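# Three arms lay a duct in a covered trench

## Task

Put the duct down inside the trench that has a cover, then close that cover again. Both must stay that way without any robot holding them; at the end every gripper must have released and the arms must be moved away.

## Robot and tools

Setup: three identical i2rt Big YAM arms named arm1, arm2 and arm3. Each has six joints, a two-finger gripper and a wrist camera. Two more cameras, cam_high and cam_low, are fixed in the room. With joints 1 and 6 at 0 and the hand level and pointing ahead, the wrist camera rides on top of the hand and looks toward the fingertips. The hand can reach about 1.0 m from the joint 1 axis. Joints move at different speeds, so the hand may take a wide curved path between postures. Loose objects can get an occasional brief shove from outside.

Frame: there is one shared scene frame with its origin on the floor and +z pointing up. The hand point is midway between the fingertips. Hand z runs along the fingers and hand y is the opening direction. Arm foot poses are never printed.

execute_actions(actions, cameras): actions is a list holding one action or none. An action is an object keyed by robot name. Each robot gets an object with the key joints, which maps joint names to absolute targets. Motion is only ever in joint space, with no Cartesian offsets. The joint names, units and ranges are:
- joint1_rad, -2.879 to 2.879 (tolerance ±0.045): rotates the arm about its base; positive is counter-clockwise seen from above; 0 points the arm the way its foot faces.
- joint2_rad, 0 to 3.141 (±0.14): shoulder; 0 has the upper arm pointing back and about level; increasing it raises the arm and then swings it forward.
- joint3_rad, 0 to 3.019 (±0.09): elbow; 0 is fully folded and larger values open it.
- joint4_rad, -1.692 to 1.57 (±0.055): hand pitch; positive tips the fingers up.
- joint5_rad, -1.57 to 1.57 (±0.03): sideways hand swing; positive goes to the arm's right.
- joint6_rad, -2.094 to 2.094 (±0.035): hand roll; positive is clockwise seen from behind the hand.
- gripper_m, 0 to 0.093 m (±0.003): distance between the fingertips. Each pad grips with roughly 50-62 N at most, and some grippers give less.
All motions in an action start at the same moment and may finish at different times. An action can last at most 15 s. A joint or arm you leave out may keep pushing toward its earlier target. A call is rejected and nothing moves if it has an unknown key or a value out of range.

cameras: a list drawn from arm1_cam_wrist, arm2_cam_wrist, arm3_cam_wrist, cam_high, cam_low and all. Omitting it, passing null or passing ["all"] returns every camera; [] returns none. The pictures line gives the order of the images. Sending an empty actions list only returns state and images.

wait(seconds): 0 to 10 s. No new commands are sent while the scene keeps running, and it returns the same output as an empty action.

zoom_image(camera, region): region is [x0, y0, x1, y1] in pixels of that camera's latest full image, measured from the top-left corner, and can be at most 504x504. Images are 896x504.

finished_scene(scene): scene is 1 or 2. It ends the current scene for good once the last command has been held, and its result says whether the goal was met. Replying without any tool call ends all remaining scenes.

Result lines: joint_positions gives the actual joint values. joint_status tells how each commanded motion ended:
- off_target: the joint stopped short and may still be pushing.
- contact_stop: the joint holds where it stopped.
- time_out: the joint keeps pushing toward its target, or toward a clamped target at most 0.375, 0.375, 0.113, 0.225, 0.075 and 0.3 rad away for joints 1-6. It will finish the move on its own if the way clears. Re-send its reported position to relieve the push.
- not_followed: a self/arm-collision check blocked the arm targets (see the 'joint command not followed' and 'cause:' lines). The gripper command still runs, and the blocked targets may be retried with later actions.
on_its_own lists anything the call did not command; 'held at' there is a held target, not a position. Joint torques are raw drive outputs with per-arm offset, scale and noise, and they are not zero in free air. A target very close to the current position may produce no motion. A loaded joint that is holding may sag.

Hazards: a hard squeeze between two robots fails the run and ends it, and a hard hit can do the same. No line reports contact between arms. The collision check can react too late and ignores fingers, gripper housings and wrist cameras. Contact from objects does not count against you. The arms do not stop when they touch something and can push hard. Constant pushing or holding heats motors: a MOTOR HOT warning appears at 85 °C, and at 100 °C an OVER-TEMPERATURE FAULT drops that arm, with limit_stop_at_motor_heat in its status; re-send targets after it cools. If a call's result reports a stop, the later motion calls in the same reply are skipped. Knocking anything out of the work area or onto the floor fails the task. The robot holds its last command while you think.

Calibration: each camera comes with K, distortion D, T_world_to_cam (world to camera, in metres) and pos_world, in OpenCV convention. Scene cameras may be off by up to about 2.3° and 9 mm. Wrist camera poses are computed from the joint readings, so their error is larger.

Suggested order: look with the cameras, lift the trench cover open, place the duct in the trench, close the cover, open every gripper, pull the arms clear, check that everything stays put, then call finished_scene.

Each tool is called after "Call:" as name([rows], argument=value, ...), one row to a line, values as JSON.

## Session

Call:
execute_actions(actions=[])

Scene clock: 0.00 s.
Joint torques (N m, as the arm reports them, + toward a larger angle): no reading
arm1.joint_positions: joint1_rad=+0.171 joint2_rad=+0.614 joint3_rad=+1.404 joint4_rad=-1.185 joint5_rad=-0.257 joint6_rad=+0.352 gripper_m=+0.095
arm1.joint_status: not commanded
arm1.hand: x=-0.0884 y=-0.3919 z=+1.4216 quat_wxyz=(-0.190, +0.583, -0.588, -0.528) (m; scene frame)
arm2.joint_positions: joint1_rad=-0.142 joint2_rad=+0.574 joint3_rad=+1.437 joint4_rad=-1.293 joint5_rad=+0.226 joint6_rad=-0.391 gripper_m=+0.094
arm2.joint_status: not commanded
arm2.hand: x=-0.4669 y=-0.2385 z=+1.3489 quat_wxyz=(-0.507, +0.640, -0.546, -0.189) (m; scene frame)
arm3.joint_positions: joint1_rad=-0.126 joint2_rad=+0.507 joint3_rad=+1.382 joint4_rad=-1.415 joint5_rad=+0.046 joint6_rad=+0.077 gripper_m=+0.094
arm3.joint_status: not commanded
arm3.hand: x=+0.5574 y=-0.2672 z=+1.3242 quat_wxyz=(-0.376, +0.527, -0.696, -0.310) (m; scene frame)
pictures: arm1_cam_wrist, arm2_cam_wrist, arm3_cam_wrist, cam_high, cam_low
camera_calibration (this result's frames):
arm1_cam_wrist: T_world_to_cam=[[0.881919, 0.232101, -0.410304, 0.750315], [0.0157581, -0.884419, -0.466427, 0.321521], [-0.471138, 0.404885, -0.783643, 1.35555], [0, 0, 0, 1]] pos_world=[-0.0281303, -0.438633, 1.52009]
arm2_cam_wrist: T_world_to_cam=[[0.898065, -0.0959812, 0.429263, -0.180743], [0.0960982, -0.909515, -0.404411, 0.380898], [0.429237, 0.404439, -0.80758, 1.51164], [0, 0, 0, 1]] pos_world=[-0.523137, -0.282282, 1.4524]
arm3_cam_wrist: T_world_to_cam=[[0.969041, -0.244944, -0.0310111, -0.563617], [-0.237799, -0.892149, -0.384086, 0.40724], [0.0664129, 0.37957, -0.922776, 1.40939], [0, 0, 0, 1]] pos_world=[0.549408, -0.309698, 1.43949]
Images, in order (width x height): arm1_cam_wrist 896x504, arm2_cam_wrist 896x504, arm3_cam_wrist 896x504, cam_high 896x504, cam_low 896x504.

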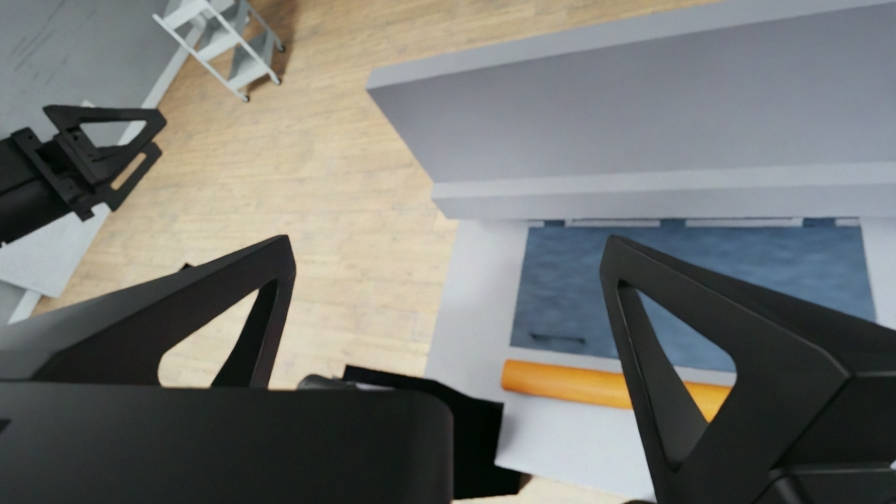

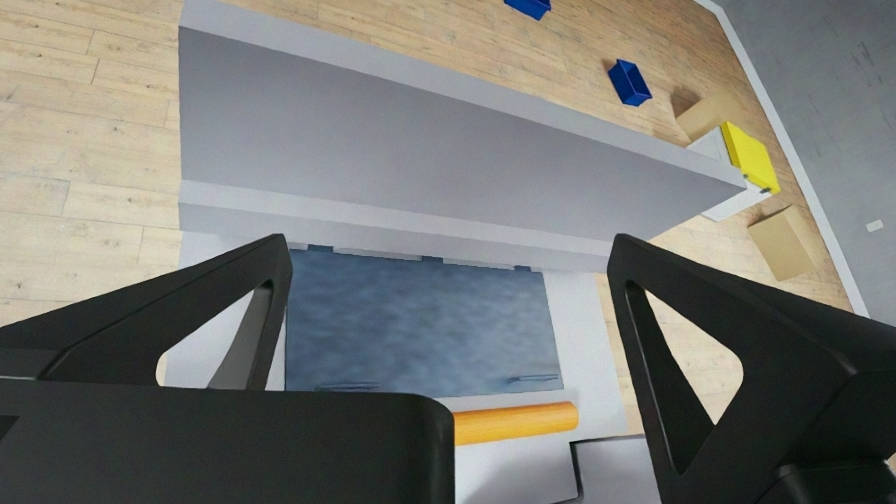

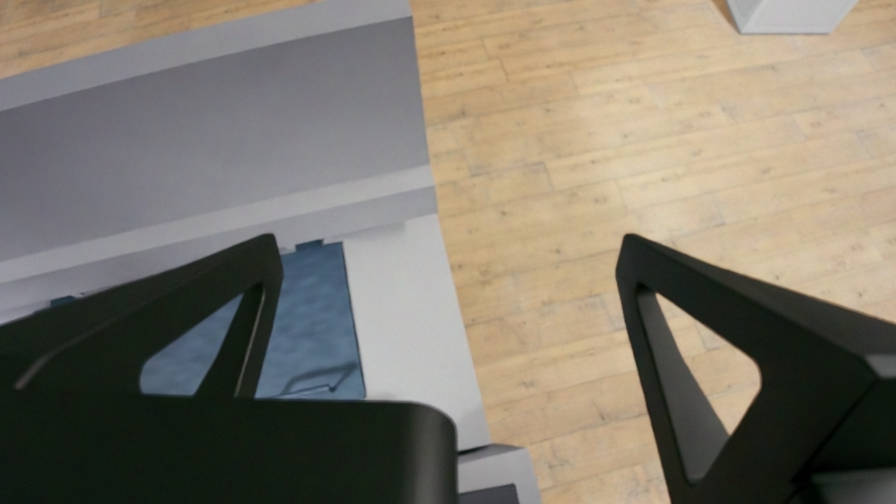

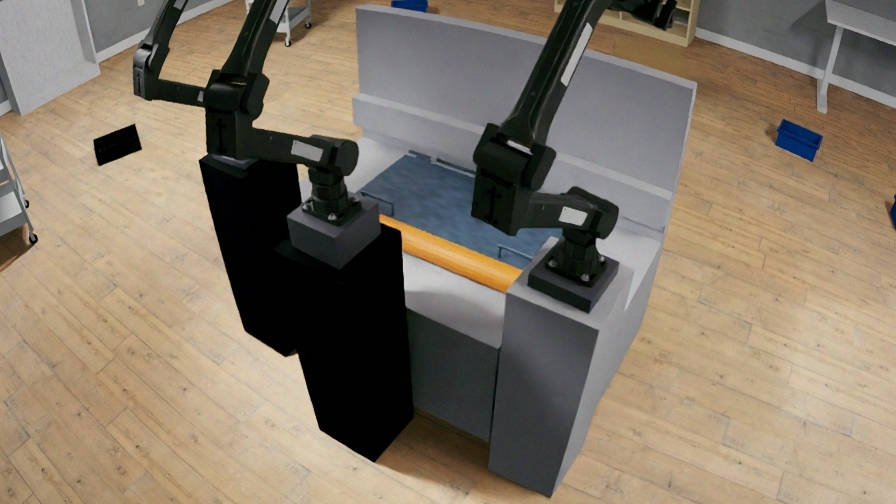

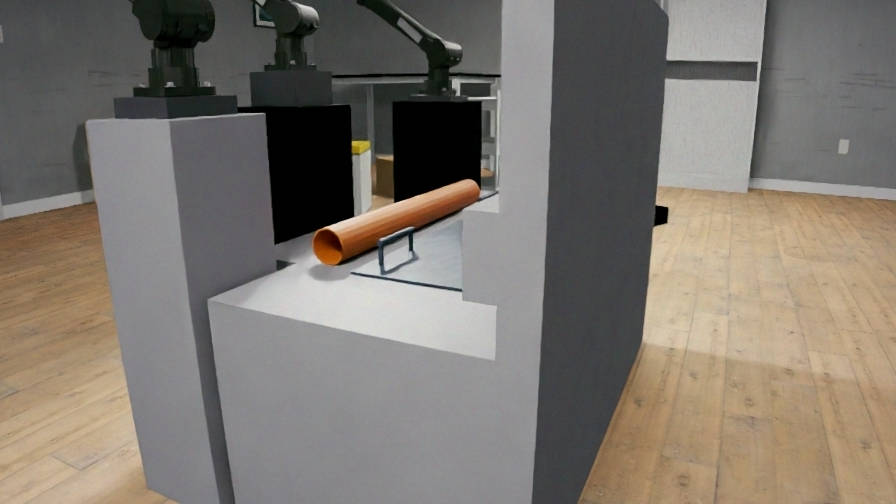

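Call:
execute_actions([
  {"arm1":{"joints":{"joint1_rad":0.016,"joint2_rad":2.33,"joint3_rad":0.865,"joint4_rad":-0.085,"joint5_rad":0,"joint6_rad":1.585}},"arm2":{"joints":{"joint1_rad":-0.763,"joint2_rad":2.115,"joint3_rad":0.88,"joint4_rad":-0.32,"joint5_rad":0,"joint6_rad":0.87,"gripper_m":0.05}},"arm3":{"joints":{"joint1_rad":0.77,"joint2_rad":2.157,"joint3_rad":0.9,"joint4_rad":-0.308,"joint5_rad":0,"joint6_rad":-0.845,"gripper_m":0.05}}},
], cameras=["arm1_cam_wrist","arm2_cam_wrist","arm3_cam_wrist"])

Scene clock: 2.37 s.
Joint torques (N m, as the arm reports them, + toward a larger angle): arm1=[ -0.39 -15.02   1.49   1.18   0.27   0.18] | arm2=[ -1.17 -11.95   3.63   1.42   0.04   0.07] | arm3=[  0.84 -16.37   2.53   0.46  -0.12   0.05]
arm1.joint_positions: joint1_rad=+0.018 joint2_rad=+2.324 joint3_rad=+0.864 joint4_rad=-0.100 joint5_rad=-0.003 joint6_rad=+1.574 gripper_m=+0.095
arm1.joint_status: all done
arm1.hand: x=-0.0009 y=-0.2428 z=+0.5755 quat_wxyz=(-0.004, +0.004, -1.000, -0.009) (m; scene frame)
arm2.joint_positions: joint1_rad=-0.769 joint2_rad=+2.109 joint3_rad=+0.878 joint4_rad=-0.336 joint5_rad=+0.001 joint6_rad=+0.861 gripper_m=+0.050
arm2.joint_status: all done
arm2.hand: x=-0.2521 y=-0.1507 z=+0.5822 quat_wxyz=(-0.006, -0.006, -1.000, +0.005) (m; scene frame)
arm3.joint_positions: joint1_rad=+0.771 joint2_rad=+2.161 joint3_rad=+0.898 joint4_rad=-0.318 joint5_rad=+0.001 joint6_rad=-0.836 gripper_m=+0.050
arm3.joint_status: all done
arm3.hand: x=+0.2556 y=-0.1504 z=+0.5781 quat_wxyz=(+0.011, +1.000, -0.007, +0.006) (m; scene frame)
pictures: arm1_cam_wrist, arm2_cam_wrist, arm3_cam_wrist
camera_calibration (this result's frames):
arm1_cam_wrist: T_world_to_cam=[[-0.00532602, -0.999762, -0.0211494, -0.232449], [-0.820506, -0.00772052, 0.571586, -0.327914], [-0.571613, 0.0203975, -0.82027, 0.600996], [0, 0, 0, 1]] pos_world=[0.0732434, -0.247184, 0.675494]
arm2_cam_wrist: T_world_to_cam=[[-0.0185344, -0.999788, -0.0090111, -0.148253], [-0.821559, 0.0100926, 0.570034, -0.53004], [-0.569822, 0.0179684, -0.821572, 0.462788], [0, 0, 0, 1]] pos_world=[-0.174501, -0.151188, 0.681019]
arm3_cam_wrist: T_world_to_cam=[[0.00672653, 0.999659, -0.0252451, 0.164197], [0.804628, 0.009579, 0.593702, -0.542931], [0.593741, -0.0243065, -0.804289, 0.432502], [0, 0, 0, 1]] pos_world=[0.178959, -0.148428, 0.67434]
Images, in order (width x height): arm1_cam_wrist 896x504, arm2_cam_wrist 896x504, arm3_cam_wrist 896x504.

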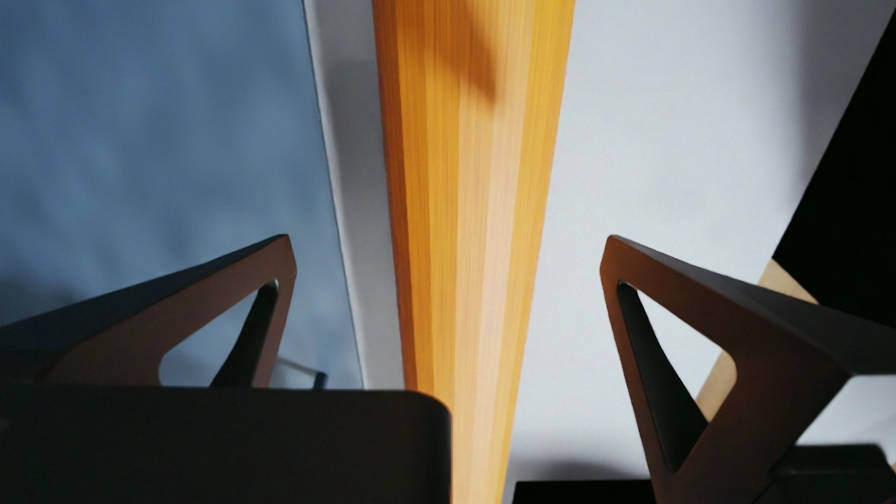

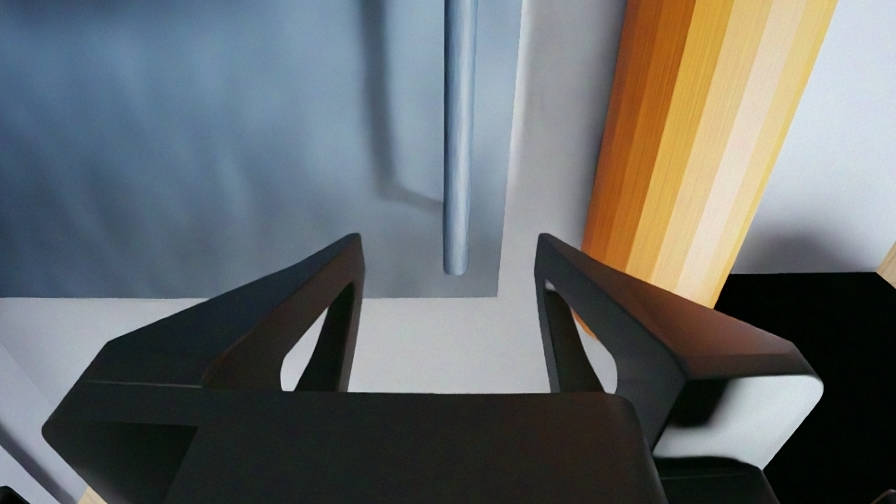

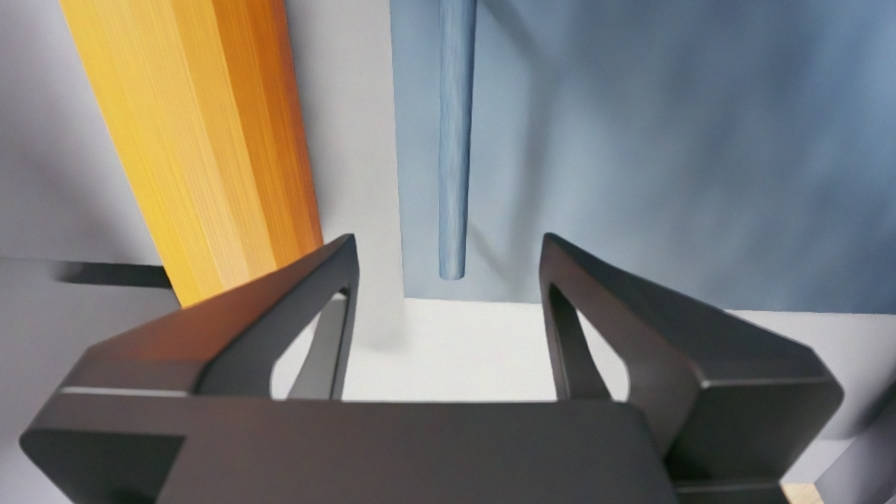

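Call:
execute_actions([
  {"arm1":{"joints":{"joint2_rad":2.43,"joint3_rad":0.885,"joint4_rad":-0.035}},"arm2":{"joints":{"joint2_rad":2.18,"joint3_rad":0.885,"joint4_rad":-0.275}},"arm3":{"joints":{"joint2_rad":2.215,"joint3_rad":0.92,"joint4_rad":-0.268}}},
], cameras=[])

Call:
execute_actions([
  {"arm1":{"joints":{"joint2_rad":2.485,"joint3_rad":0.917,"joint4_rad":-0.005}},"arm2":{"joints":{"joint2_rad":2.24,"joint3_rad":0.90,"joint4_rad":-0.232}},"arm3":{"joints":{"joint2_rad":2.27,"joint3_rad":0.94,"joint4_rad":-0.228}}},
], cameras=["arm1_cam_wrist"])

Scene clock: 3.63 s.
Joint torques (N m, as the arm reports them, + toward a larger angle): arm1=[ -0.39 -15.09   0.61   0.95   0.26   0.19] | arm2=[ -1.18 -11.58   3.51   1.32   0.05   0.09] | arm3=[  0.82 -15.36   3.22   0.37  -0.12   0.02]
arm1.joint_positions: joint1_rad=+0.018 joint2_rad=+2.421 joint3_rad=+0.885 joint4_rad=-0.047 joint5_rad=-0.003 joint6_rad=+1.575 gripper_m=+0.095
arm1.joint_status: all done
arm1.hand: x=-0.0003 y=-0.2569 z=+0.5421 quat_wxyz=(-0.004, +0.003, -1.000, +0.003) (m; scene frame)
arm2.joint_positions: joint1_rad=-0.769 joint2_rad=+2.168 joint3_rad=+0.878 joint4_rad=-0.290 joint5_rad=+0.001 joint6_rad=+0.862 gripper_m=+0.050
arm2.joint_status: all done
arm2.hand: x=-0.2572 y=-0.1571 z=+0.5600 quat_wxyz=(-0.002, -0.006, -1.000, +0.010) (m; scene frame)
arm3.joint_positions: joint1_rad=+0.771 joint2_rad=+2.208 joint3_rad=+0.906 joint4_rad=-0.277 joint5_rad=+0.001 joint6_rad=-0.836 gripper_m=+0.050
arm3.joint_status: all done
arm3.hand: x=+0.2565 y=-0.1516 z=+0.5610 quat_wxyz=(+0.010, +1.000, -0.007, +0.005) (m; scene frame)
pictures: none
No camera images: the call's "cameras" was empty. Leave "cameras" out to get every camera's image.

Scene clock: 4.33 s.
Joint torques (N m, as the arm reports them, + toward a larger angle): arm1=[ -0.39 -14.51   0.79   1.08   0.26   0.18] | arm2=[ -1.12 -11.95   3.4    1.42   0.04   0.09] | arm3=[  0.84 -15.59   2.7    0.42  -0.12   0.03]
arm1.joint_positions: joint1_rad=+0.018 joint2_rad=+2.465 joint3_rad=+0.915 joint4_rad=-0.018 joint5_rad=-0.003 joint6_rad=+1.575 gripper_m=+0.095
arm1.joint_status: all done
arm1.hand: x=-0.0002 y=-0.2500 z=+0.5273 quat_wxyz=(-0.004, +0.003, -1.000, -0.005) (m; scene frame)
arm2.joint_positions: joint1_rad=-0.769 joint2_rad=+2.226 joint3_rad=+0.888 joint4_rad=-0.247 joint5_rad=+0.001 joint6_rad=+0.862 gripper_m=+0.050
arm2.joint_status: all done
arm2.hand: x=-0.2591 y=-0.1597 z=+0.5393 quat_wxyz=(+0.000, -0.006, -1.000, +0.012) (m; scene frame)
arm3.joint_positions: joint1_rad=+0.771 joint2_rad=+2.263 joint3_rad=+0.929 joint4_rad=-0.237 joint5_rad=+0.001 joint6_rad=-0.836 gripper_m=+0.050
arm3.joint_status: all done
arm3.hand: x=+0.2538 y=-0.1487 z=+0.5421 quat_wxyz=(+0.007, +1.000, -0.007, +0.002) (m; scene frame)
pictures: arm1_cam_wrist
camera_calibration (this result's frames):
arm1_cam_wrist: T_world_to_cam=[[-0.00618655, -0.999904, -0.0123908, -0.245358], [-0.820773, -0.00200071, 0.571252, -0.298267], [-0.571222, 0.0137041, -0.820681, 0.560572], [0, 0, 0, 1]] pos_world=[0.0738832, -0.253614, 0.627396]
Images, in order (width x height): arm1_cam_wrist 896x504.

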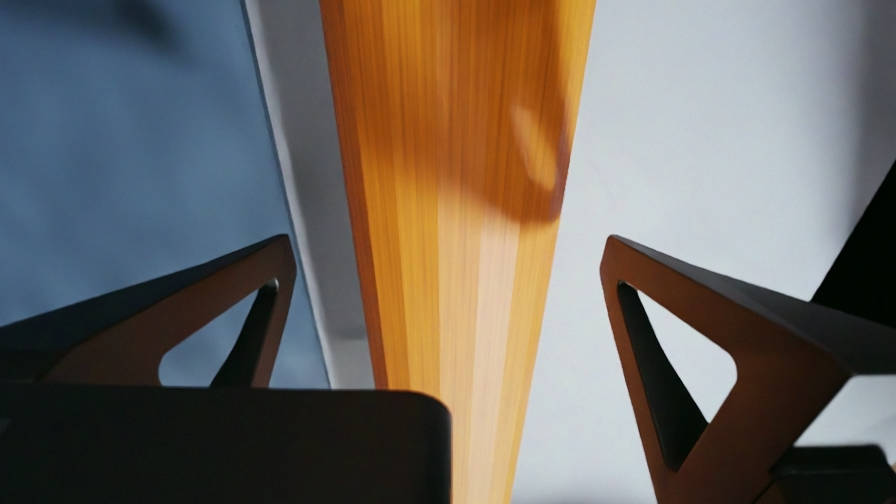

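Call:
execute_actions([
  {"arm1":{"joints":{"joint2_rad":2.555,"joint3_rad":0.95,"joint4_rad":0.025}},"arm2":{"joints":{"joint2_rad":2.30,"joint3_rad":0.927,"joint4_rad":-0.19}},"arm3":{"joints":{"joint2_rad":2.33,"joint3_rad":0.96,"joint4_rad":-0.197}}},
], cameras=[])

Call:
execute_actions([
  {"arm1":{"joints":{"joint2_rad":2.61,"joint3_rad":0.983,"joint4_rad":0.045}},"arm2":{"joints":{"joint2_rad":2.35,"joint3_rad":0.945,"joint4_rad":-0.16}},"arm3":{"joints":{"joint2_rad":2.385,"joint3_rad":0.982,"joint4_rad":-0.165}}},
], cameras=[])

Call:
execute_actions([
  {"arm1":{"joints":{"joint2_rad":2.645,"joint3_rad":1.0,"joint4_rad":0.06}},"arm2":{"joints":{"joint2_rad":2.40,"joint3_rad":0.962,"joint4_rad":-0.128}},"arm3":{"joints":{"joint2_rad":2.432,"joint3_rad":1.002,"joint4_rad":-0.137}}},
], cameras=["arm1_cam_wrist","arm2_cam_wrist","arm3_cam_wrist"])

Scene clock: 5.33 s.
Joint torques (N m, as the arm reports them, + toward a larger angle): arm1=[ -0.31 -15.32  -0.06   1.07   0.26   0.18] | arm2=[ -1.19 -12.28   2.95   1.36   0.05   0.09] | arm3=[  0.85 -16.08   2.24   0.38  -0.12   0.03]
arm1.joint_positions: joint1_rad=+0.018 joint2_rad=+2.541 joint3_rad=+0.950 joint4_rad=+0.014 joint5_rad=-0.003 joint6_rad=+1.575 gripper_m=+0.095
arm1.joint_status: all done
arm1.hand: x=+0.0002 y=-0.2544 z=+0.5013 quat_wxyz=(-0.004, +0.003, -1.000, +0.000) (m; scene frame)
arm2.joint_positions: joint1_rad=-0.769 joint2_rad=+2.284 joint3_rad=+0.919 joint4_rad=-0.204 joint5_rad=+0.001 joint6_rad=+0.862 gripper_m=+0.050
arm2.joint_status: all done
arm2.hand: x=-0.2535 y=-0.1538 z=+0.5201 quat_wxyz=(-0.005, -0.006, -1.000, +0.006) (m; scene frame)
arm3.joint_positions: joint1_rad=+0.771 joint2_rad=+2.324 joint3_rad=+0.951 joint4_rad=-0.205 joint5_rad=+0.001 joint6_rad=-0.836 gripper_m=+0.050
arm3.joint_status: all done
arm3.hand: x=+0.2549 y=-0.1503 z=+0.5204 quat_wxyz=(+0.010, +1.000, -0.007, +0.005) (m; scene frame)
pictures: none
No camera images: the call's "cameras" was empty. Leave "cameras" out to get every camera's image.

Scene clock: 6.03 s.
Joint torques (N m, as the arm reports them, + toward a larger angle): arm1=[ -0.37 -14.83   0.15   0.89   0.27   0.19] | arm2=[ -1.22 -12.25   2.75   1.37   0.04   0.09] | arm3=[  0.79 -15.94   1.99   0.43  -0.12   0.03]
arm1.joint_positions: joint1_rad=+0.018 joint2_rad=+2.592 joint3_rad=+0.981 joint4_rad=+0.033 joint5_rad=-0.003 joint6_rad=+1.575 gripper_m=+0.095
arm1.joint_status: all done
arm1.hand: x=+0.0004 y=-0.2541 z=+0.4835 quat_wxyz=(-0.004, +0.003, -1.000, +0.000) (m; scene frame)
arm2.joint_positions: joint1_rad=-0.769 joint2_rad=+2.334 joint3_rad=+0.936 joint4_rad=-0.175 joint5_rad=+0.001 joint6_rad=+0.862 gripper_m=+0.050
arm2.joint_status: all done
arm2.hand: x=-0.2543 y=-0.1551 z=+0.5026 quat_wxyz=(-0.004, -0.006, -1.000, +0.007) (m; scene frame)
arm3.joint_positions: joint1_rad=+0.771 joint2_rad=+2.377 joint3_rad=+0.974 joint4_rad=-0.173 joint5_rad=+0.001 joint6_rad=-0.836 gripper_m=+0.050
arm3.joint_status: all done
arm3.hand: x=+0.2544 y=-0.1499 z=+0.5016 quat_wxyz=(+0.009, +1.000, -0.007, +0.004) (m; scene frame)
pictures: none
No camera images: the call's "cameras" was empty. Leave "cameras" out to get every camera's image.

Scene clock: 6.73 s.
Joint torques (N m, as the arm reports them, + toward a larger angle): arm1=[ -0.37 -14.2    0.06   1.1    0.26   0.19] | arm2=[ -1.36 -12.11   2.14   1.41   0.04   0.09] | arm3=[  0.77 -16.03   1.79   0.3   -0.12   0.02]
arm1.joint_positions: joint1_rad=+0.018 joint2_rad=+2.624 joint3_rad=+0.997 joint4_rad=+0.047 joint5_rad=-0.003 joint6_rad=+1.575 gripper_m=+0.095
arm1.joint_status: all done
arm1.hand: x=+0.0005 y=-0.2570 z=+0.4720 quat_wxyz=(-0.004, +0.003, -1.000, +0.002) (m; scene frame)
arm2.joint_positions: joint1_rad=-0.769 joint2_rad=+2.384 joint3_rad=+0.955 joint4_rad=-0.143 joint5_rad=+0.001 joint6_rad=+0.862 gripper_m=+0.050
arm2.joint_status: all done
arm2.hand: x=-0.2543 y=-0.1555 z=+0.4849 quat_wxyz=(-0.005, -0.006, -1.000, +0.007) (m; scene frame)
arm3.joint_positions: joint1_rad=+0.771 joint2_rad=+2.423 joint3_rad=+0.995 joint4_rad=-0.146 joint5_rad=+0.001 joint6_rad=-0.836 gripper_m=+0.050
arm3.joint_status: all done
arm3.hand: x=+0.2542 y=-0.1497 z=+0.4852 quat_wxyz=(+0.008, +1.000, -0.007, +0.003) (m; scene frame)
pictures: arm1_cam_wrist, arm2_cam_wrist, arm3_cam_wrist
camera_calibration (this result's frames):
arm1_cam_wrist: T_world_to_cam=[[-0.00670687, -0.999977, -0.000189647, -0.258845], [-0.820841, 0.00539708, 0.571131, -0.264129], [-0.571118, 0.00398617, -0.820859, 0.513234], [0, 0, 0, 1]] pos_world=[0.0745731, -0.25946, 0.572096]
arm2_cam_wrist: T_world_to_cam=[[-0.0193747, -0.999794, -0.00610903, -0.155543], [-0.820116, 0.0123973, 0.572063, -0.476599], [-0.571869, 0.0160936, -0.820187, 0.380218], [0, 0, 0, 1]] pos_world=[-0.176445, -0.155721, 0.583544]
arm3_cam_wrist: T_world_to_cam=[[0.00628659, 0.999778, -0.0201234, 0.158798], [0.807314, 0.00680076, 0.590083, -0.48602], [0.590089, -0.0199555, -0.807092, 0.361638], [0, 0, 0, 1]] pos_world=[0.177973, -0.148241, 0.581863]
Images, in order (width x height): arm1_cam_wrist 896x504, arm2_cam_wrist 896x504, arm3_cam_wrist 896x504.

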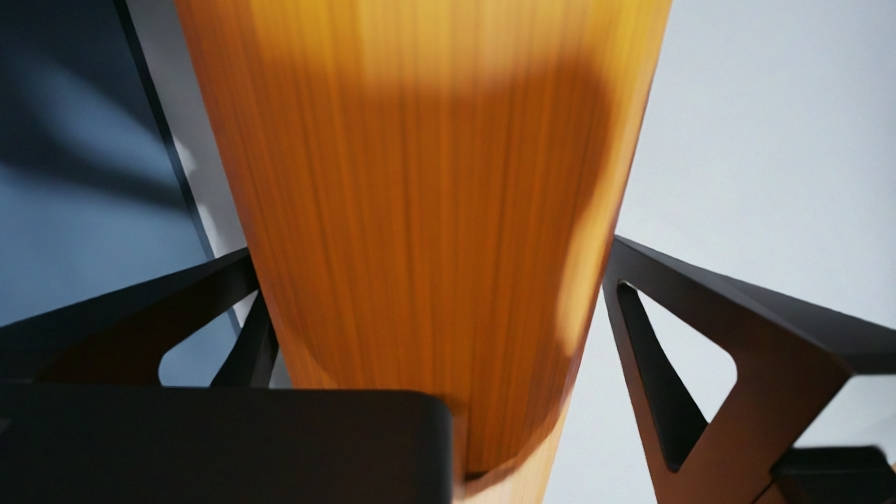

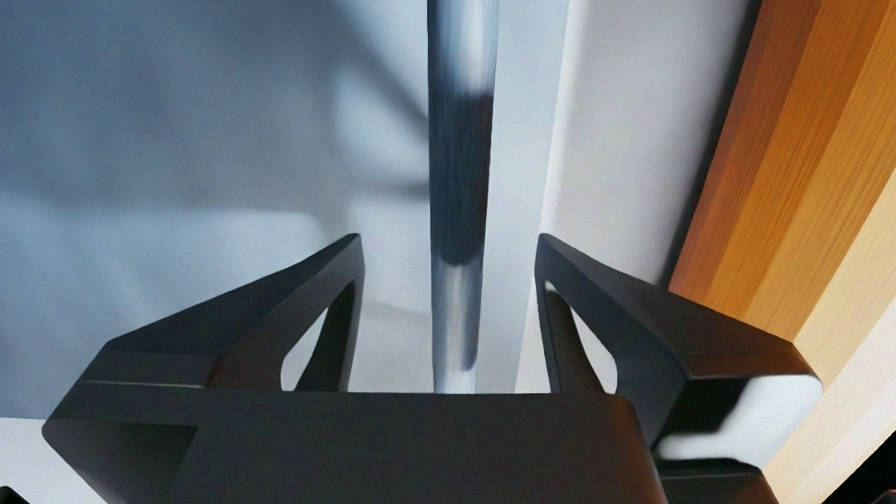

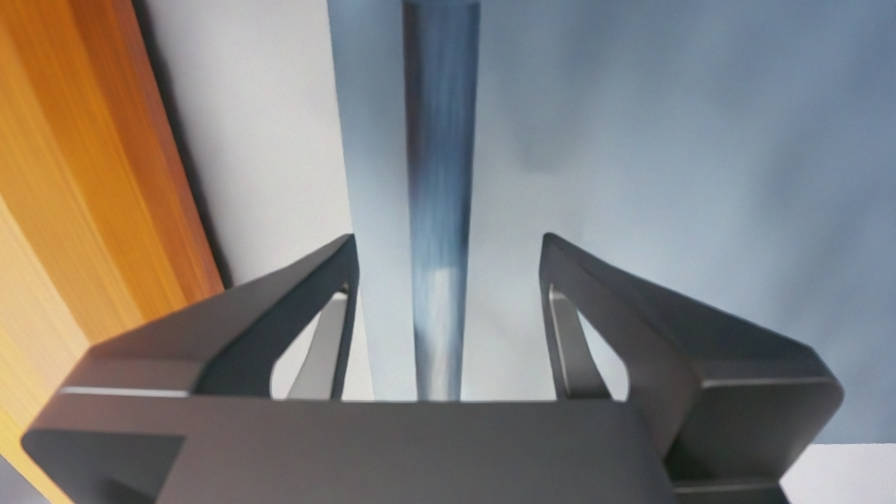

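Call:
execute_actions([
  {"arm1":{"joints":{"gripper_m":0.0}},"arm2":{"joints":{"gripper_m":0.0}},"arm3":{"joints":{"gripper_m":0.0}}},
], cameras=[])

Call:
execute_actions([
  {"arm1":{"joints":{"joint2_rad":2.57,"joint3_rad":0.925,"joint4_rad":0.07}},"arm2":{"joints":{"joint1_rad":-0.757,"joint2_rad":2.25,"joint3_rad":0.935,"joint4_rad":-0.236,"joint6_rad":0.87}},"arm3":{"joints":{"joint1_rad":0.757,"joint2_rad":2.29,"joint3_rad":0.972,"joint4_rad":-0.236,"joint6_rad":-0.855}}},
], cameras=[])

Call:
execute_actions([
  {"arm2":{"joints":{"joint1_rad":-0.738,"joint2_rad":2.10,"joint3_rad":0.924,"joint4_rad":-0.34,"joint6_rad":0.89}},"arm3":{"joints":{"joint1_rad":0.737,"joint2_rad":2.14,"joint3_rad":0.954,"joint4_rad":-0.333,"joint6_rad":-0.875}}},
], cameras=["cam_low"])

Scene clock: 7.77 s.
Joint torques (N m, as the arm reports them, + toward a larger angle): arm1=[ -0.36 -14.61  -0.12   0.91   0.25   0.18] | arm2=[ -1.09 -12.2    2.33   1.28  -0.15   0.06] | arm3=[  0.72 -15.93   1.86   0.42   0.17  -0.04]
arm1.joint_positions: joint1_rad=+0.018 joint2_rad=+2.625 joint3_rad=+0.999 joint4_rad=+0.051 joint5_rad=-0.002 joint6_rad=+1.575 gripper_m=+0.074
arm1.joint_status: gripper_m off_target (ended at +0.074, target +0.000)
arm1.hand: x=+0.0006 y=-0.2551 z=+0.4718 quat_wxyz=(-0.005, +0.003, -1.000, -0.001) (m; scene frame)
arm2.joint_positions: joint1_rad=-0.769 joint2_rad=+2.384 joint3_rad=+0.953 joint4_rad=-0.141 joint5_rad=+0.006 joint6_rad=+0.867 gripper_m=+0.009
arm2.joint_status: gripper_m off_target (ended at +0.009, target +0.000)
arm2.hand: x=-0.2540 y=-0.1569 z=+0.4849 quat_wxyz=(-0.007, -0.009, -1.000, +0.009) (m; scene frame)
arm3.joint_positions: joint1_rad=+0.771 joint2_rad=+2.423 joint3_rad=+0.993 joint4_rad=-0.146 joint5_rad=-0.007 joint6_rad=-0.830 gripper_m=+0.009
arm3.joint_status: gripper_m off_target (ended at +0.009, target +0.000)
arm3.hand: x=+0.2539 y=-0.1517 z=+0.4850 quat_wxyz=(+0.012, +1.000, -0.010, +0.002) (m; scene frame)
pictures: none
No camera images: the call's "cameras" was empty. Leave "cameras" out to get every camera's image.

Scene clock: 8.63 s.
Joint torques (N m, as the arm reports them, + toward a larger angle): arm1=[ -0.4  -20.48  -1.01   0.67   0.19   0.17] | arm2=[ -1.18 -17.35   1.95  -0.13  -0.08   0.  ] | arm3=[  0.34 -22.54   1.35  -0.32   0.06  -0.09]
arm1.joint_positions: joint1_rad=+0.018 joint2_rad=+2.623 joint3_rad=+0.925 joint4_rad=+0.066 joint5_rad=-0.001 joint6_rad=+1.576 gripper_m=+0.074
arm1.joint_status: all done
arm1.hand: x=+0.0012 y=-0.2965 z=+0.4752 quat_wxyz=(-0.005, +0.002, -1.000, +0.027) (m; scene frame)
arm2.joint_positions: joint1_rad=-0.763 joint2_rad=+2.303 joint3_rad=+0.938 joint4_rad=-0.218 joint5_rad=+0.004 joint6_rad=+0.872 gripper_m=+0.009
arm2.joint_status: all done
arm2.hand: x=-0.2538 y=-0.1514 z=+0.5145 quat_wxyz=(-0.003, -0.008, -1.000, +0.012) (m; scene frame)
arm3.joint_positions: joint1_rad=+0.764 joint2_rad=+2.344 joint3_rad=+0.976 joint4_rad=-0.222 joint5_rad=-0.004 joint6_rad=-0.834 gripper_m=+0.009
arm3.joint_status: all done
arm3.hand: x=+0.2540 y=-0.1466 z=+0.5145 quat_wxyz=(+0.016, +1.000, -0.011, +0.007) (m; scene frame)
pictures: none
No camera images: the call's "cameras" was empty. Leave "cameras" out to get every camera's image.

Scene clock: 9.60 s.
Joint torques (N m, as the arm reports them, + toward a larger angle): arm1=[ -0.37 -20.16  -1.1    0.61   0.18   0.18] | arm2=[ -1.64 -17.09   3.99   0.25  -0.04  -0.03] | arm3=[  0.58 -22.33   2.9   -0.05  -0.08  -0.06]
arm1.joint_positions: joint1_rad=+0.018 joint2_rad=+2.623 joint3_rad=+0.925 joint4_rad=+0.066 joint5_rad=-0.001 joint6_rad=+1.576 gripper_m=+0.074
arm1.joint_status: not commanded
arm1.hand: x=+0.0012 y=-0.2965 z=+0.4752 quat_wxyz=(-0.005, +0.002, -1.000, +0.027) (m; scene frame)
arm2.joint_positions: joint1_rad=-0.739 joint2_rad=+2.151 joint3_rad=+0.917 joint4_rad=-0.329 joint5_rad=+0.003 joint6_rad=+0.894 gripper_m=+0.009
arm2.joint_status: all done
arm2.hand: x=-0.2533 y=-0.1343 z=+0.5706 quat_wxyz=(-0.008, -0.008, -1.000, +0.004) (m; scene frame)
arm3.joint_positions: joint1_rad=+0.740 joint2_rad=+2.197 joint3_rad=+0.950 joint4_rad=-0.328 joint5_rad=+0.000 joint6_rad=-0.857 gripper_m=+0.009
arm3.joint_status: all done
arm3.hand: x=+0.2540 y=-0.1296 z=+0.5699 quat_wxyz=(+0.009, +1.000, -0.012, +0.003) (m; scene frame)
pictures: cam_low
Images, in order (width x height): cam_low 896x504.

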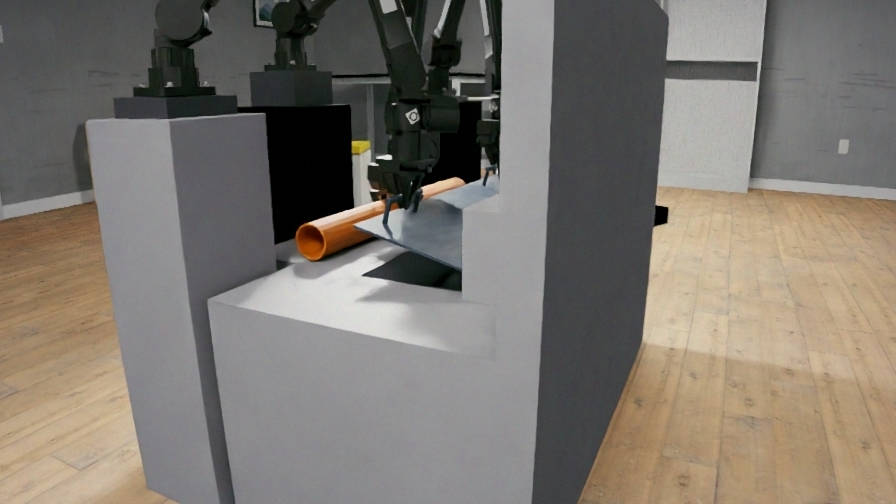

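Call:
execute_actions([
  {"arm2":{"joints":{"joint1_rad":-0.675,"joint2_rad":1.942,"joint3_rad":1.02,"joint4_rad":-0.575,"joint6_rad":0.955}},"arm3":{"joints":{"joint1_rad":0.676,"joint2_rad":1.984,"joint3_rad":1.045,"joint4_rad":-0.56,"joint6_rad":-0.935}}},
], cameras=[])

Call:
execute_actions([
  {"arm1":{"joints":{"joint2_rad":2.63,"joint3_rad":0.835,"joint4_rad":0.95}},"arm2":{"joints":{"joint1_rad":-0.638,"joint2_rad":1.917,"joint3_rad":1.125,"joint4_rad":-0.70,"joint6_rad":0.995}},"arm3":{"joints":{"joint1_rad":0.638,"joint2_rad":1.958,"joint3_rad":1.148,"joint4_rad":-0.685,"joint6_rad":-0.975}}},
], cameras=["cam_low","cam_high"])

Scene clock: 10.90 s.
Joint torques (N m, as the arm reports them, + toward a larger angle): arm1=[ -0.37 -20.2   -1.1    0.63   0.18   0.17] | arm2=[ -1.12 -17.11   8.66  -0.32  -0.35   0.04] | arm3=[  0.4  -21.93   6.82  -0.43   0.19  -0.08]
arm1.joint_positions: joint1_rad=+0.018 joint2_rad=+2.623 joint3_rad=+0.925 joint4_rad=+0.066 joint5_rad=-0.001 joint6_rad=+1.576 gripper_m=+0.074
arm1.joint_status: not commanded
arm1.hand: x=+0.0012 y=-0.2965 z=+0.4752 quat_wxyz=(-0.005, +0.002, -1.000, +0.027) (m; scene frame)
arm2.joint_positions: joint1_rad=-0.681 joint2_rad=+1.991 joint3_rad=+0.981 joint4_rad=-0.550 joint5_rad=+0.012 joint6_rad=+0.954 gripper_m=+0.009
arm2.joint_status: all done
arm2.hand: x=-0.2538 y=-0.0953 z=+0.6459 quat_wxyz=(-0.013, -0.008, -1.000, +0.006) (m; scene frame)
arm3.joint_positions: joint1_rad=+0.681 joint2_rad=+2.037 joint3_rad=+1.006 joint4_rad=-0.543 joint5_rad=-0.007 joint6_rad=-0.915 gripper_m=+0.009
arm3.joint_status: all done
arm3.hand: x=+0.2549 y=-0.0906 z=+0.6444 quat_wxyz=(+0.010, +1.000, -0.012, +0.000) (m; scene frame)
pictures: none
No camera images: the call's "cameras" was empty. Leave "cameras" out to get every camera's image.

Scene clock: 12.33 s.
Joint torques (N m, as the arm reports them, + toward a larger angle): arm1=[ -0.34 -17.12  -0.81   3.45   0.16   0.11] | arm2=[  0.34 -19.34  11.75  -0.14  -0.67   0.16] | arm3=[ -0.98 -25.     9.35  -0.28   0.48  -0.2 ]
arm1.joint_positions: joint1_rad=+0.018 joint2_rad=+2.647 joint3_rad=+0.835 joint4_rad=+0.903 joint5_rad=-0.001 joint6_rad=+1.576 gripper_m=+0.074
arm1.joint_status: all done
arm1.hand: x=-0.0007 y=-0.1705 z=+0.5266 quat_wxyz=(-0.002, +0.004, -0.945, -0.328) (m; scene frame)
arm2.joint_positions: joint1_rad=-0.661 joint2_rad=+1.989 joint3_rad=+1.055 joint4_rad=-0.683 joint5_rad=+0.021 joint6_rad=+0.979 gripper_m=+0.009
arm2.joint_status: all done
arm2.hand: x=-0.2543 y=-0.0831 z=+0.6628 quat_wxyz=(+0.000, -0.011, -0.999, +0.031) (m; scene frame)
arm3.joint_positions: joint1_rad=+0.662 joint2_rad=+2.034 joint3_rad=+1.080 joint4_rad=-0.676 joint5_rad=-0.015 joint6_rad=-0.942 gripper_m=+0.009
arm3.joint_status: all done
arm3.hand: x=+0.2555 y=-0.0782 z=+0.6613 quat_wxyz=(+0.036, +0.999, -0.009, +0.013) (m; scene frame)
pictures: cam_high, cam_low
Images, in order (width x height): cam_high 896x504, cam_low 896x504.

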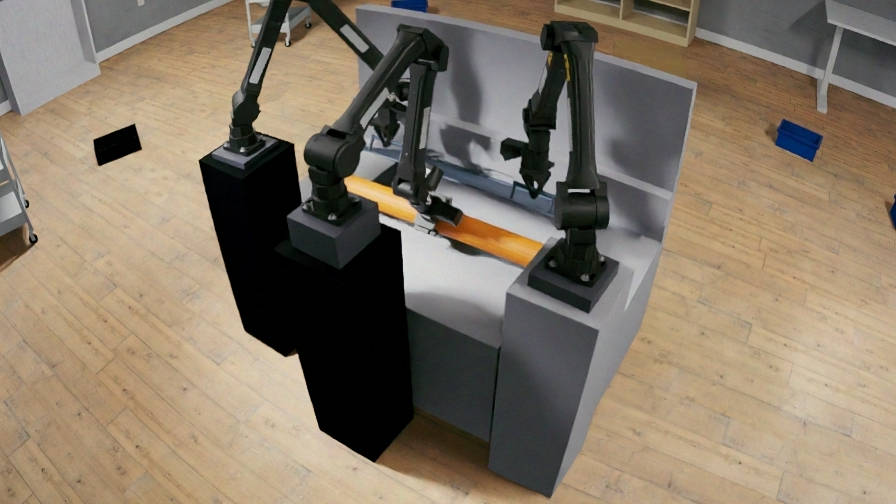

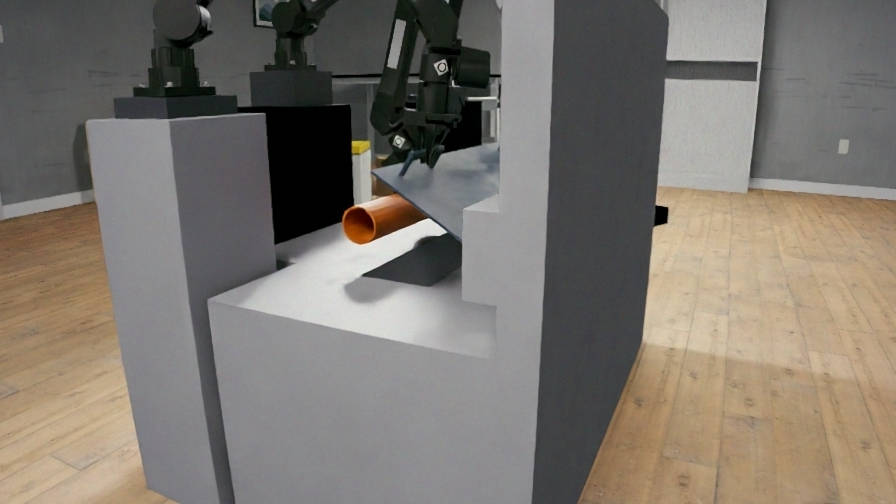

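Call:
execute_actions([
  {"arm1":{"joints":{"joint2_rad":2.74,"joint3_rad":0.91,"joint4_rad":1.17}},"arm2":{"joints":{"joint1_rad":-0.66,"joint2_rad":1.935,"joint3_rad":1.085,"joint4_rad":-0.655,"joint6_rad":0.98}},"arm3":{"joints":{"joint1_rad":0.661,"joint2_rad":1.98,"joint3_rad":1.11,"joint4_rad":-0.648,"joint6_rad":-0.945}}},
], cameras=[])

Call:
execute_actions([
  {"arm1":{"joints":{"joint2_rad":2.847,"joint3_rad":1.062,"joint4_rad":1.26}}},
], cameras=["cam_low"])

Scene clock: 15.00 s.
Joint torques (N m, as the arm reports them, + toward a larger angle): arm1=[ -0.38 -17.86  -0.83   3.91   0.15   0.1 ] | arm2=[ -1.46 -17.89   8.39   1.75  -0.67   0.03] | arm3=[  0.82 -22.69   6.6    0.84   0.48   0.04]
arm1.joint_positions: joint1_rad=+0.018 joint2_rad=+2.759 joint3_rad=+0.908 joint4_rad=+1.116 joint5_rad=-0.001 joint6_rad=+1.576 gripper_m=+0.074
arm1.joint_status: all done
arm1.hand: x=-0.0009 y=-0.1425 z=+0.5180 quat_wxyz=(-0.002, +0.005, -0.913, -0.409) (m; scene frame)
arm2.joint_positions: joint1_rad=-0.662 joint2_rad=+1.989 joint3_rad=+1.055 joint4_rad=-0.681 joint5_rad=+0.021 joint6_rad=+0.979 gripper_m=+0.009
arm2.joint_status: all done
arm2.hand: x=-0.2539 y=-0.0829 z=+0.6628 quat_wxyz=(-0.001, -0.012, -0.999, +0.030) (m; scene frame)
arm3.joint_positions: joint1_rad=+0.662 joint2_rad=+2.034 joint3_rad=+1.080 joint4_rad=-0.674 joint5_rad=-0.015 joint6_rad=-0.939 gripper_m=+0.009
arm3.joint_status: all done
arm3.hand: x=+0.2552 y=-0.0778 z=+0.6613 quat_wxyz=(+0.035, +0.999, -0.010, +0.013) (m; scene frame)
pictures: none
No camera images: the call's "cameras" was empty. Leave "cameras" out to get every camera's image.

Scene clock: 16.97 s.
Joint torques (N m, as the arm reports them, + toward a larger angle): arm1=[ -0.38 -18.74   0.35   4.23   0.14   0.09] | arm2=[ -1.4  -17.92   8.4    1.73  -0.66   0.03] | arm3=[  0.82 -22.74   6.62   0.9    0.48   0.04]
arm1.joint_positions: joint1_rad=+0.018 joint2_rad=+2.865 joint3_rad=+1.052 joint4_rad=+1.201 joint5_rad=-0.001 joint6_rad=+1.576 gripper_m=+0.074
arm1.joint_status: joint4_rad time_out (moved +0.085 of +0.144); the others done
arm1.on_its_own: joint4_rad reads +1.201 and still pushes toward +1.260 since a time_out
arm1.hand: x=-0.0010 y=-0.1035 z=+0.4976 quat_wxyz=(-0.001, +0.005, -0.886, -0.464) (m; scene frame)
arm2.joint_positions: joint1_rad=-0.662 joint2_rad=+1.989 joint3_rad=+1.055 joint4_rad=-0.681 joint5_rad=+0.021 joint6_rad=+0.979 gripper_m=+0.009
arm2.joint_status: not commanded
arm2.hand: x=-0.2539 y=-0.0829 z=+0.6628 quat_wxyz=(-0.001, -0.012, -0.999, +0.030) (m; scene frame)
arm3.joint_positions: joint1_rad=+0.662 joint2_rad=+2.034 joint3_rad=+1.080 joint4_rad=-0.674 joint5_rad=-0.015 joint6_rad=-0.939 gripper_m=+0.009
arm3.joint_status: not commanded
arm3.hand: x=+0.2552 y=-0.0778 z=+0.6613 quat_wxyz=(+0.035, +0.999, -0.010, +0.013) (m; scene frame)
pictures: cam_low
Images, in order (width x height): cam_low 896x504.

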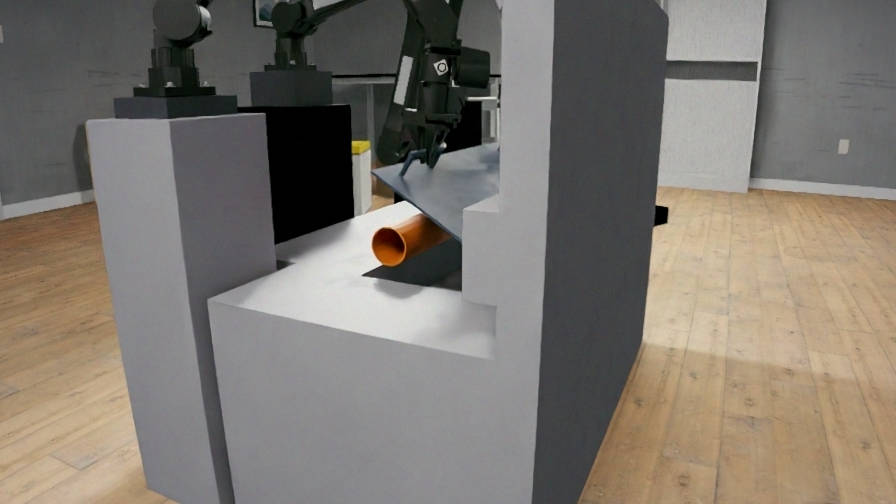

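Call:
execute_actions(actions=[], cameras=["cam_low","cam_high"])

Scene clock: 17.43 s.
Joint torques (N m, as the arm reports them, + toward a larger angle): arm1=[ -0.39 -18.74   0.34   4.24   0.14   0.09] | arm2=[ -1.52 -18.03   8.38   1.76  -0.67   0.03] | arm3=[  0.77 -22.6    6.62   0.87   0.48   0.05]
arm1.joint_positions: joint1_rad=+0.018 joint2_rad=+2.865 joint3_rad=+1.052 joint4_rad=+1.201 joint5_rad=-0.001 joint6_rad=+1.576 gripper_m=+0.074
arm1.joint_status: joint4_rad time_out (moved +0.085 of +0.144); the others done
arm1.on_its_own: joint4_rad reads +1.201 and still pushes toward +1.260 since a time_out
arm1.hand: x=-0.0010 y=-0.1035 z=+0.4976 quat_wxyz=(-0.001, +0.005, -0.886, -0.464) (m; scene frame)
arm2.joint_positions: joint1_rad=-0.662 joint2_rad=+1.989 joint3_rad=+1.055 joint4_rad=-0.681 joint5_rad=+0.021 joint6_rad=+0.979 gripper_m=+0.009
arm2.joint_status: not commanded
arm2.hand: x=-0.2539 y=-0.0829 z=+0.6628 quat_wxyz=(-0.001, -0.012, -0.999, +0.030) (m; scene frame)
arm3.joint_positions: joint1_rad=+0.662 joint2_rad=+2.034 joint3_rad=+1.080 joint4_rad=-0.674 joint5_rad=-0.015 joint6_rad=-0.939 gripper_m=+0.009
arm3.joint_status: not commanded
arm3.hand: x=+0.2552 y=-0.0778 z=+0.6613 quat_wxyz=(+0.035, +0.999, -0.010, +0.013) (m; scene frame)
pictures: cam_high, cam_low
Images, in order (width x height): cam_high 896x504, cam_low 896x504.

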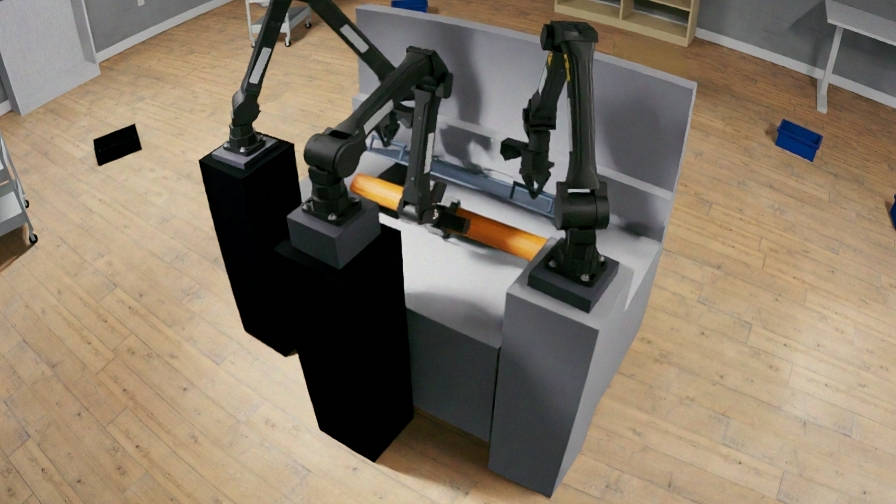

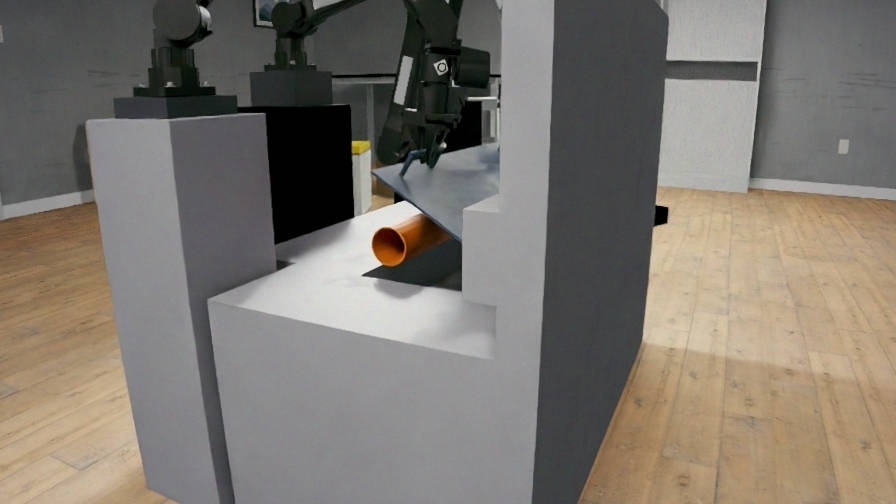

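Call:
execute_actions([
  {"arm1":{"joints":{"joint2_rad":2.895,"joint3_rad":1.23,"joint4_rad":1.125}}},
], cameras=["cam_low"])

Scene clock: 18.50 s.
Joint torques (N m, as the arm reports them, + toward a larger angle): arm1=[ -0.4  -20.4    1.4    2.49   0.13   0.09] | arm2=[ -1.65 -17.9    8.42   1.72  -0.67   0.02] | arm3=[  0.71 -22.71   6.63   0.86   0.48   0.05]
arm1.joint_positions: joint1_rad=+0.018 joint2_rad=+2.921 joint3_rad=+1.222 joint4_rad=+1.111 joint5_rad=-0.001 joint6_rad=+1.576 gripper_m=+0.074
arm1.joint_status: all done
arm1.hand: x=-0.0012 y=-0.0553 z=+0.4736 quat_wxyz=(-0.001, +0.005, -0.880, -0.475) (m; scene frame)
arm2.joint_positions: joint1_rad=-0.662 joint2_rad=+1.989 joint3_rad=+1.055 joint4_rad=-0.681 joint5_rad=+0.021 joint6_rad=+0.979 gripper_m=+0.009
arm2.joint_status: not commanded
arm2.hand: x=-0.2539 y=-0.0829 z=+0.6628 quat_wxyz=(-0.001, -0.012, -0.999, +0.030) (m; scene frame)
arm3.joint_positions: joint1_rad=+0.662 joint2_rad=+2.034 joint3_rad=+1.080 joint4_rad=-0.674 joint5_rad=-0.015 joint6_rad=-0.939 gripper_m=+0.009
arm3.joint_status: not commanded
arm3.hand: x=+0.2552 y=-0.0778 z=+0.6613 quat_wxyz=(+0.035, +0.999, -0.010, +0.013) (m; scene frame)
pictures: cam_low
Images, in order (width x height): cam_low 896x504.

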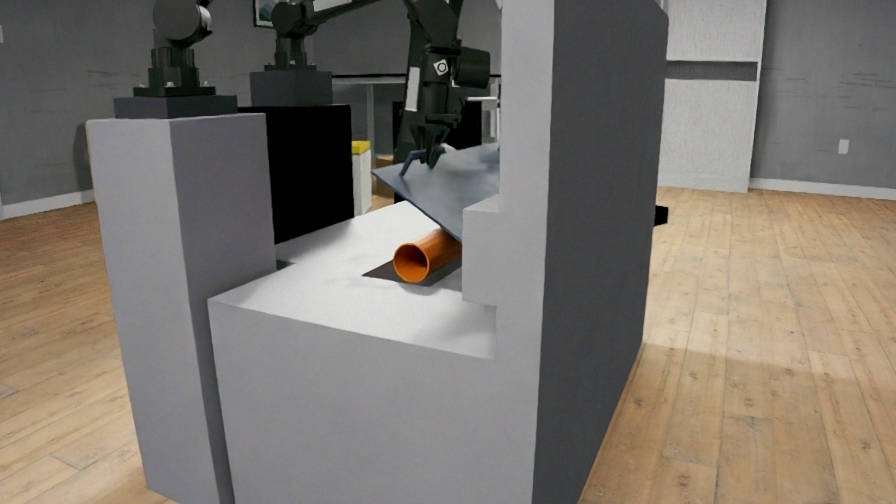

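Call:
execute_actions([
  {"arm1":{"joints":{"joint2_rad":2.957,"joint3_rad":1.392,"joint4_rad":1.012}}},
], cameras=["cam_low"])

Scene clock: 19.43 s.
Joint torques (N m, as the arm reports them, + toward a larger angle): arm1=[ -0.39 -22.15   3.29   2.54   0.14   0.09] | arm2=[ -1.54 -17.96   8.39   1.75  -0.68   0.02] | arm3=[  0.77 -22.67   6.62   0.88   0.48   0.04]
arm1.joint_positions: joint1_rad=+0.018 joint2_rad=+2.987 joint3_rad=+1.371 joint4_rad=+0.998 joint5_rad=-0.001 joint6_rad=+1.576 gripper_m=+0.074
arm1.joint_status: all done
arm1.hand: x=-0.0011 y=-0.0277 z=+0.4396 quat_wxyz=(-0.001, +0.005, -0.887, -0.461) (m; scene frame)
arm2.joint_positions: joint1_rad=-0.662 joint2_rad=+1.989 joint3_rad=+1.055 joint4_rad=-0.681 joint5_rad=+0.021 joint6_rad=+0.979 gripper_m=+0.009
arm2.joint_status: not commanded
arm2.hand: x=-0.2539 y=-0.0829 z=+0.6628 quat_wxyz=(-0.001, -0.012, -0.999, +0.030) (m; scene frame)
arm3.joint_positions: joint1_rad=+0.662 joint2_rad=+2.034 joint3_rad=+1.080 joint4_rad=-0.674 joint5_rad=-0.015 joint6_rad=-0.939 gripper_m=+0.009
arm3.joint_status: not commanded
arm3.hand: x=+0.2552 y=-0.0778 z=+0.6613 quat_wxyz=(+0.035, +0.999, -0.010, +0.013) (m; scene frame)
pictures: cam_low
Images, in order (width x height): cam_low 896x504.

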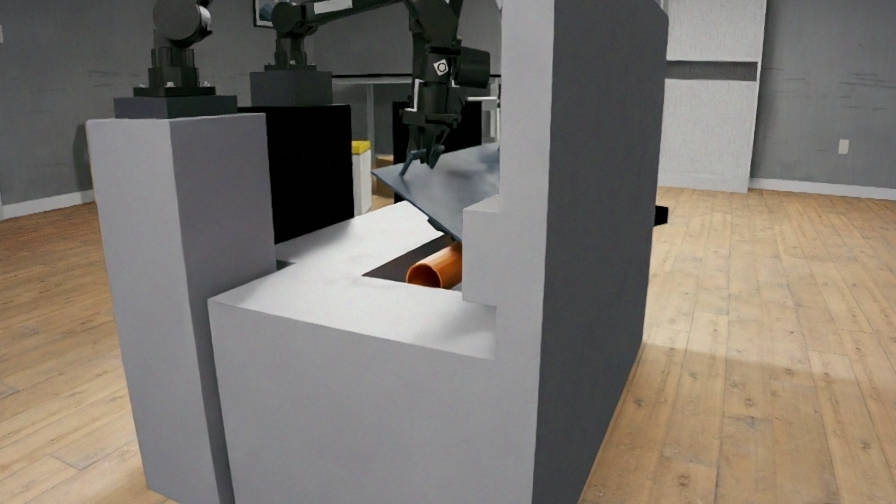

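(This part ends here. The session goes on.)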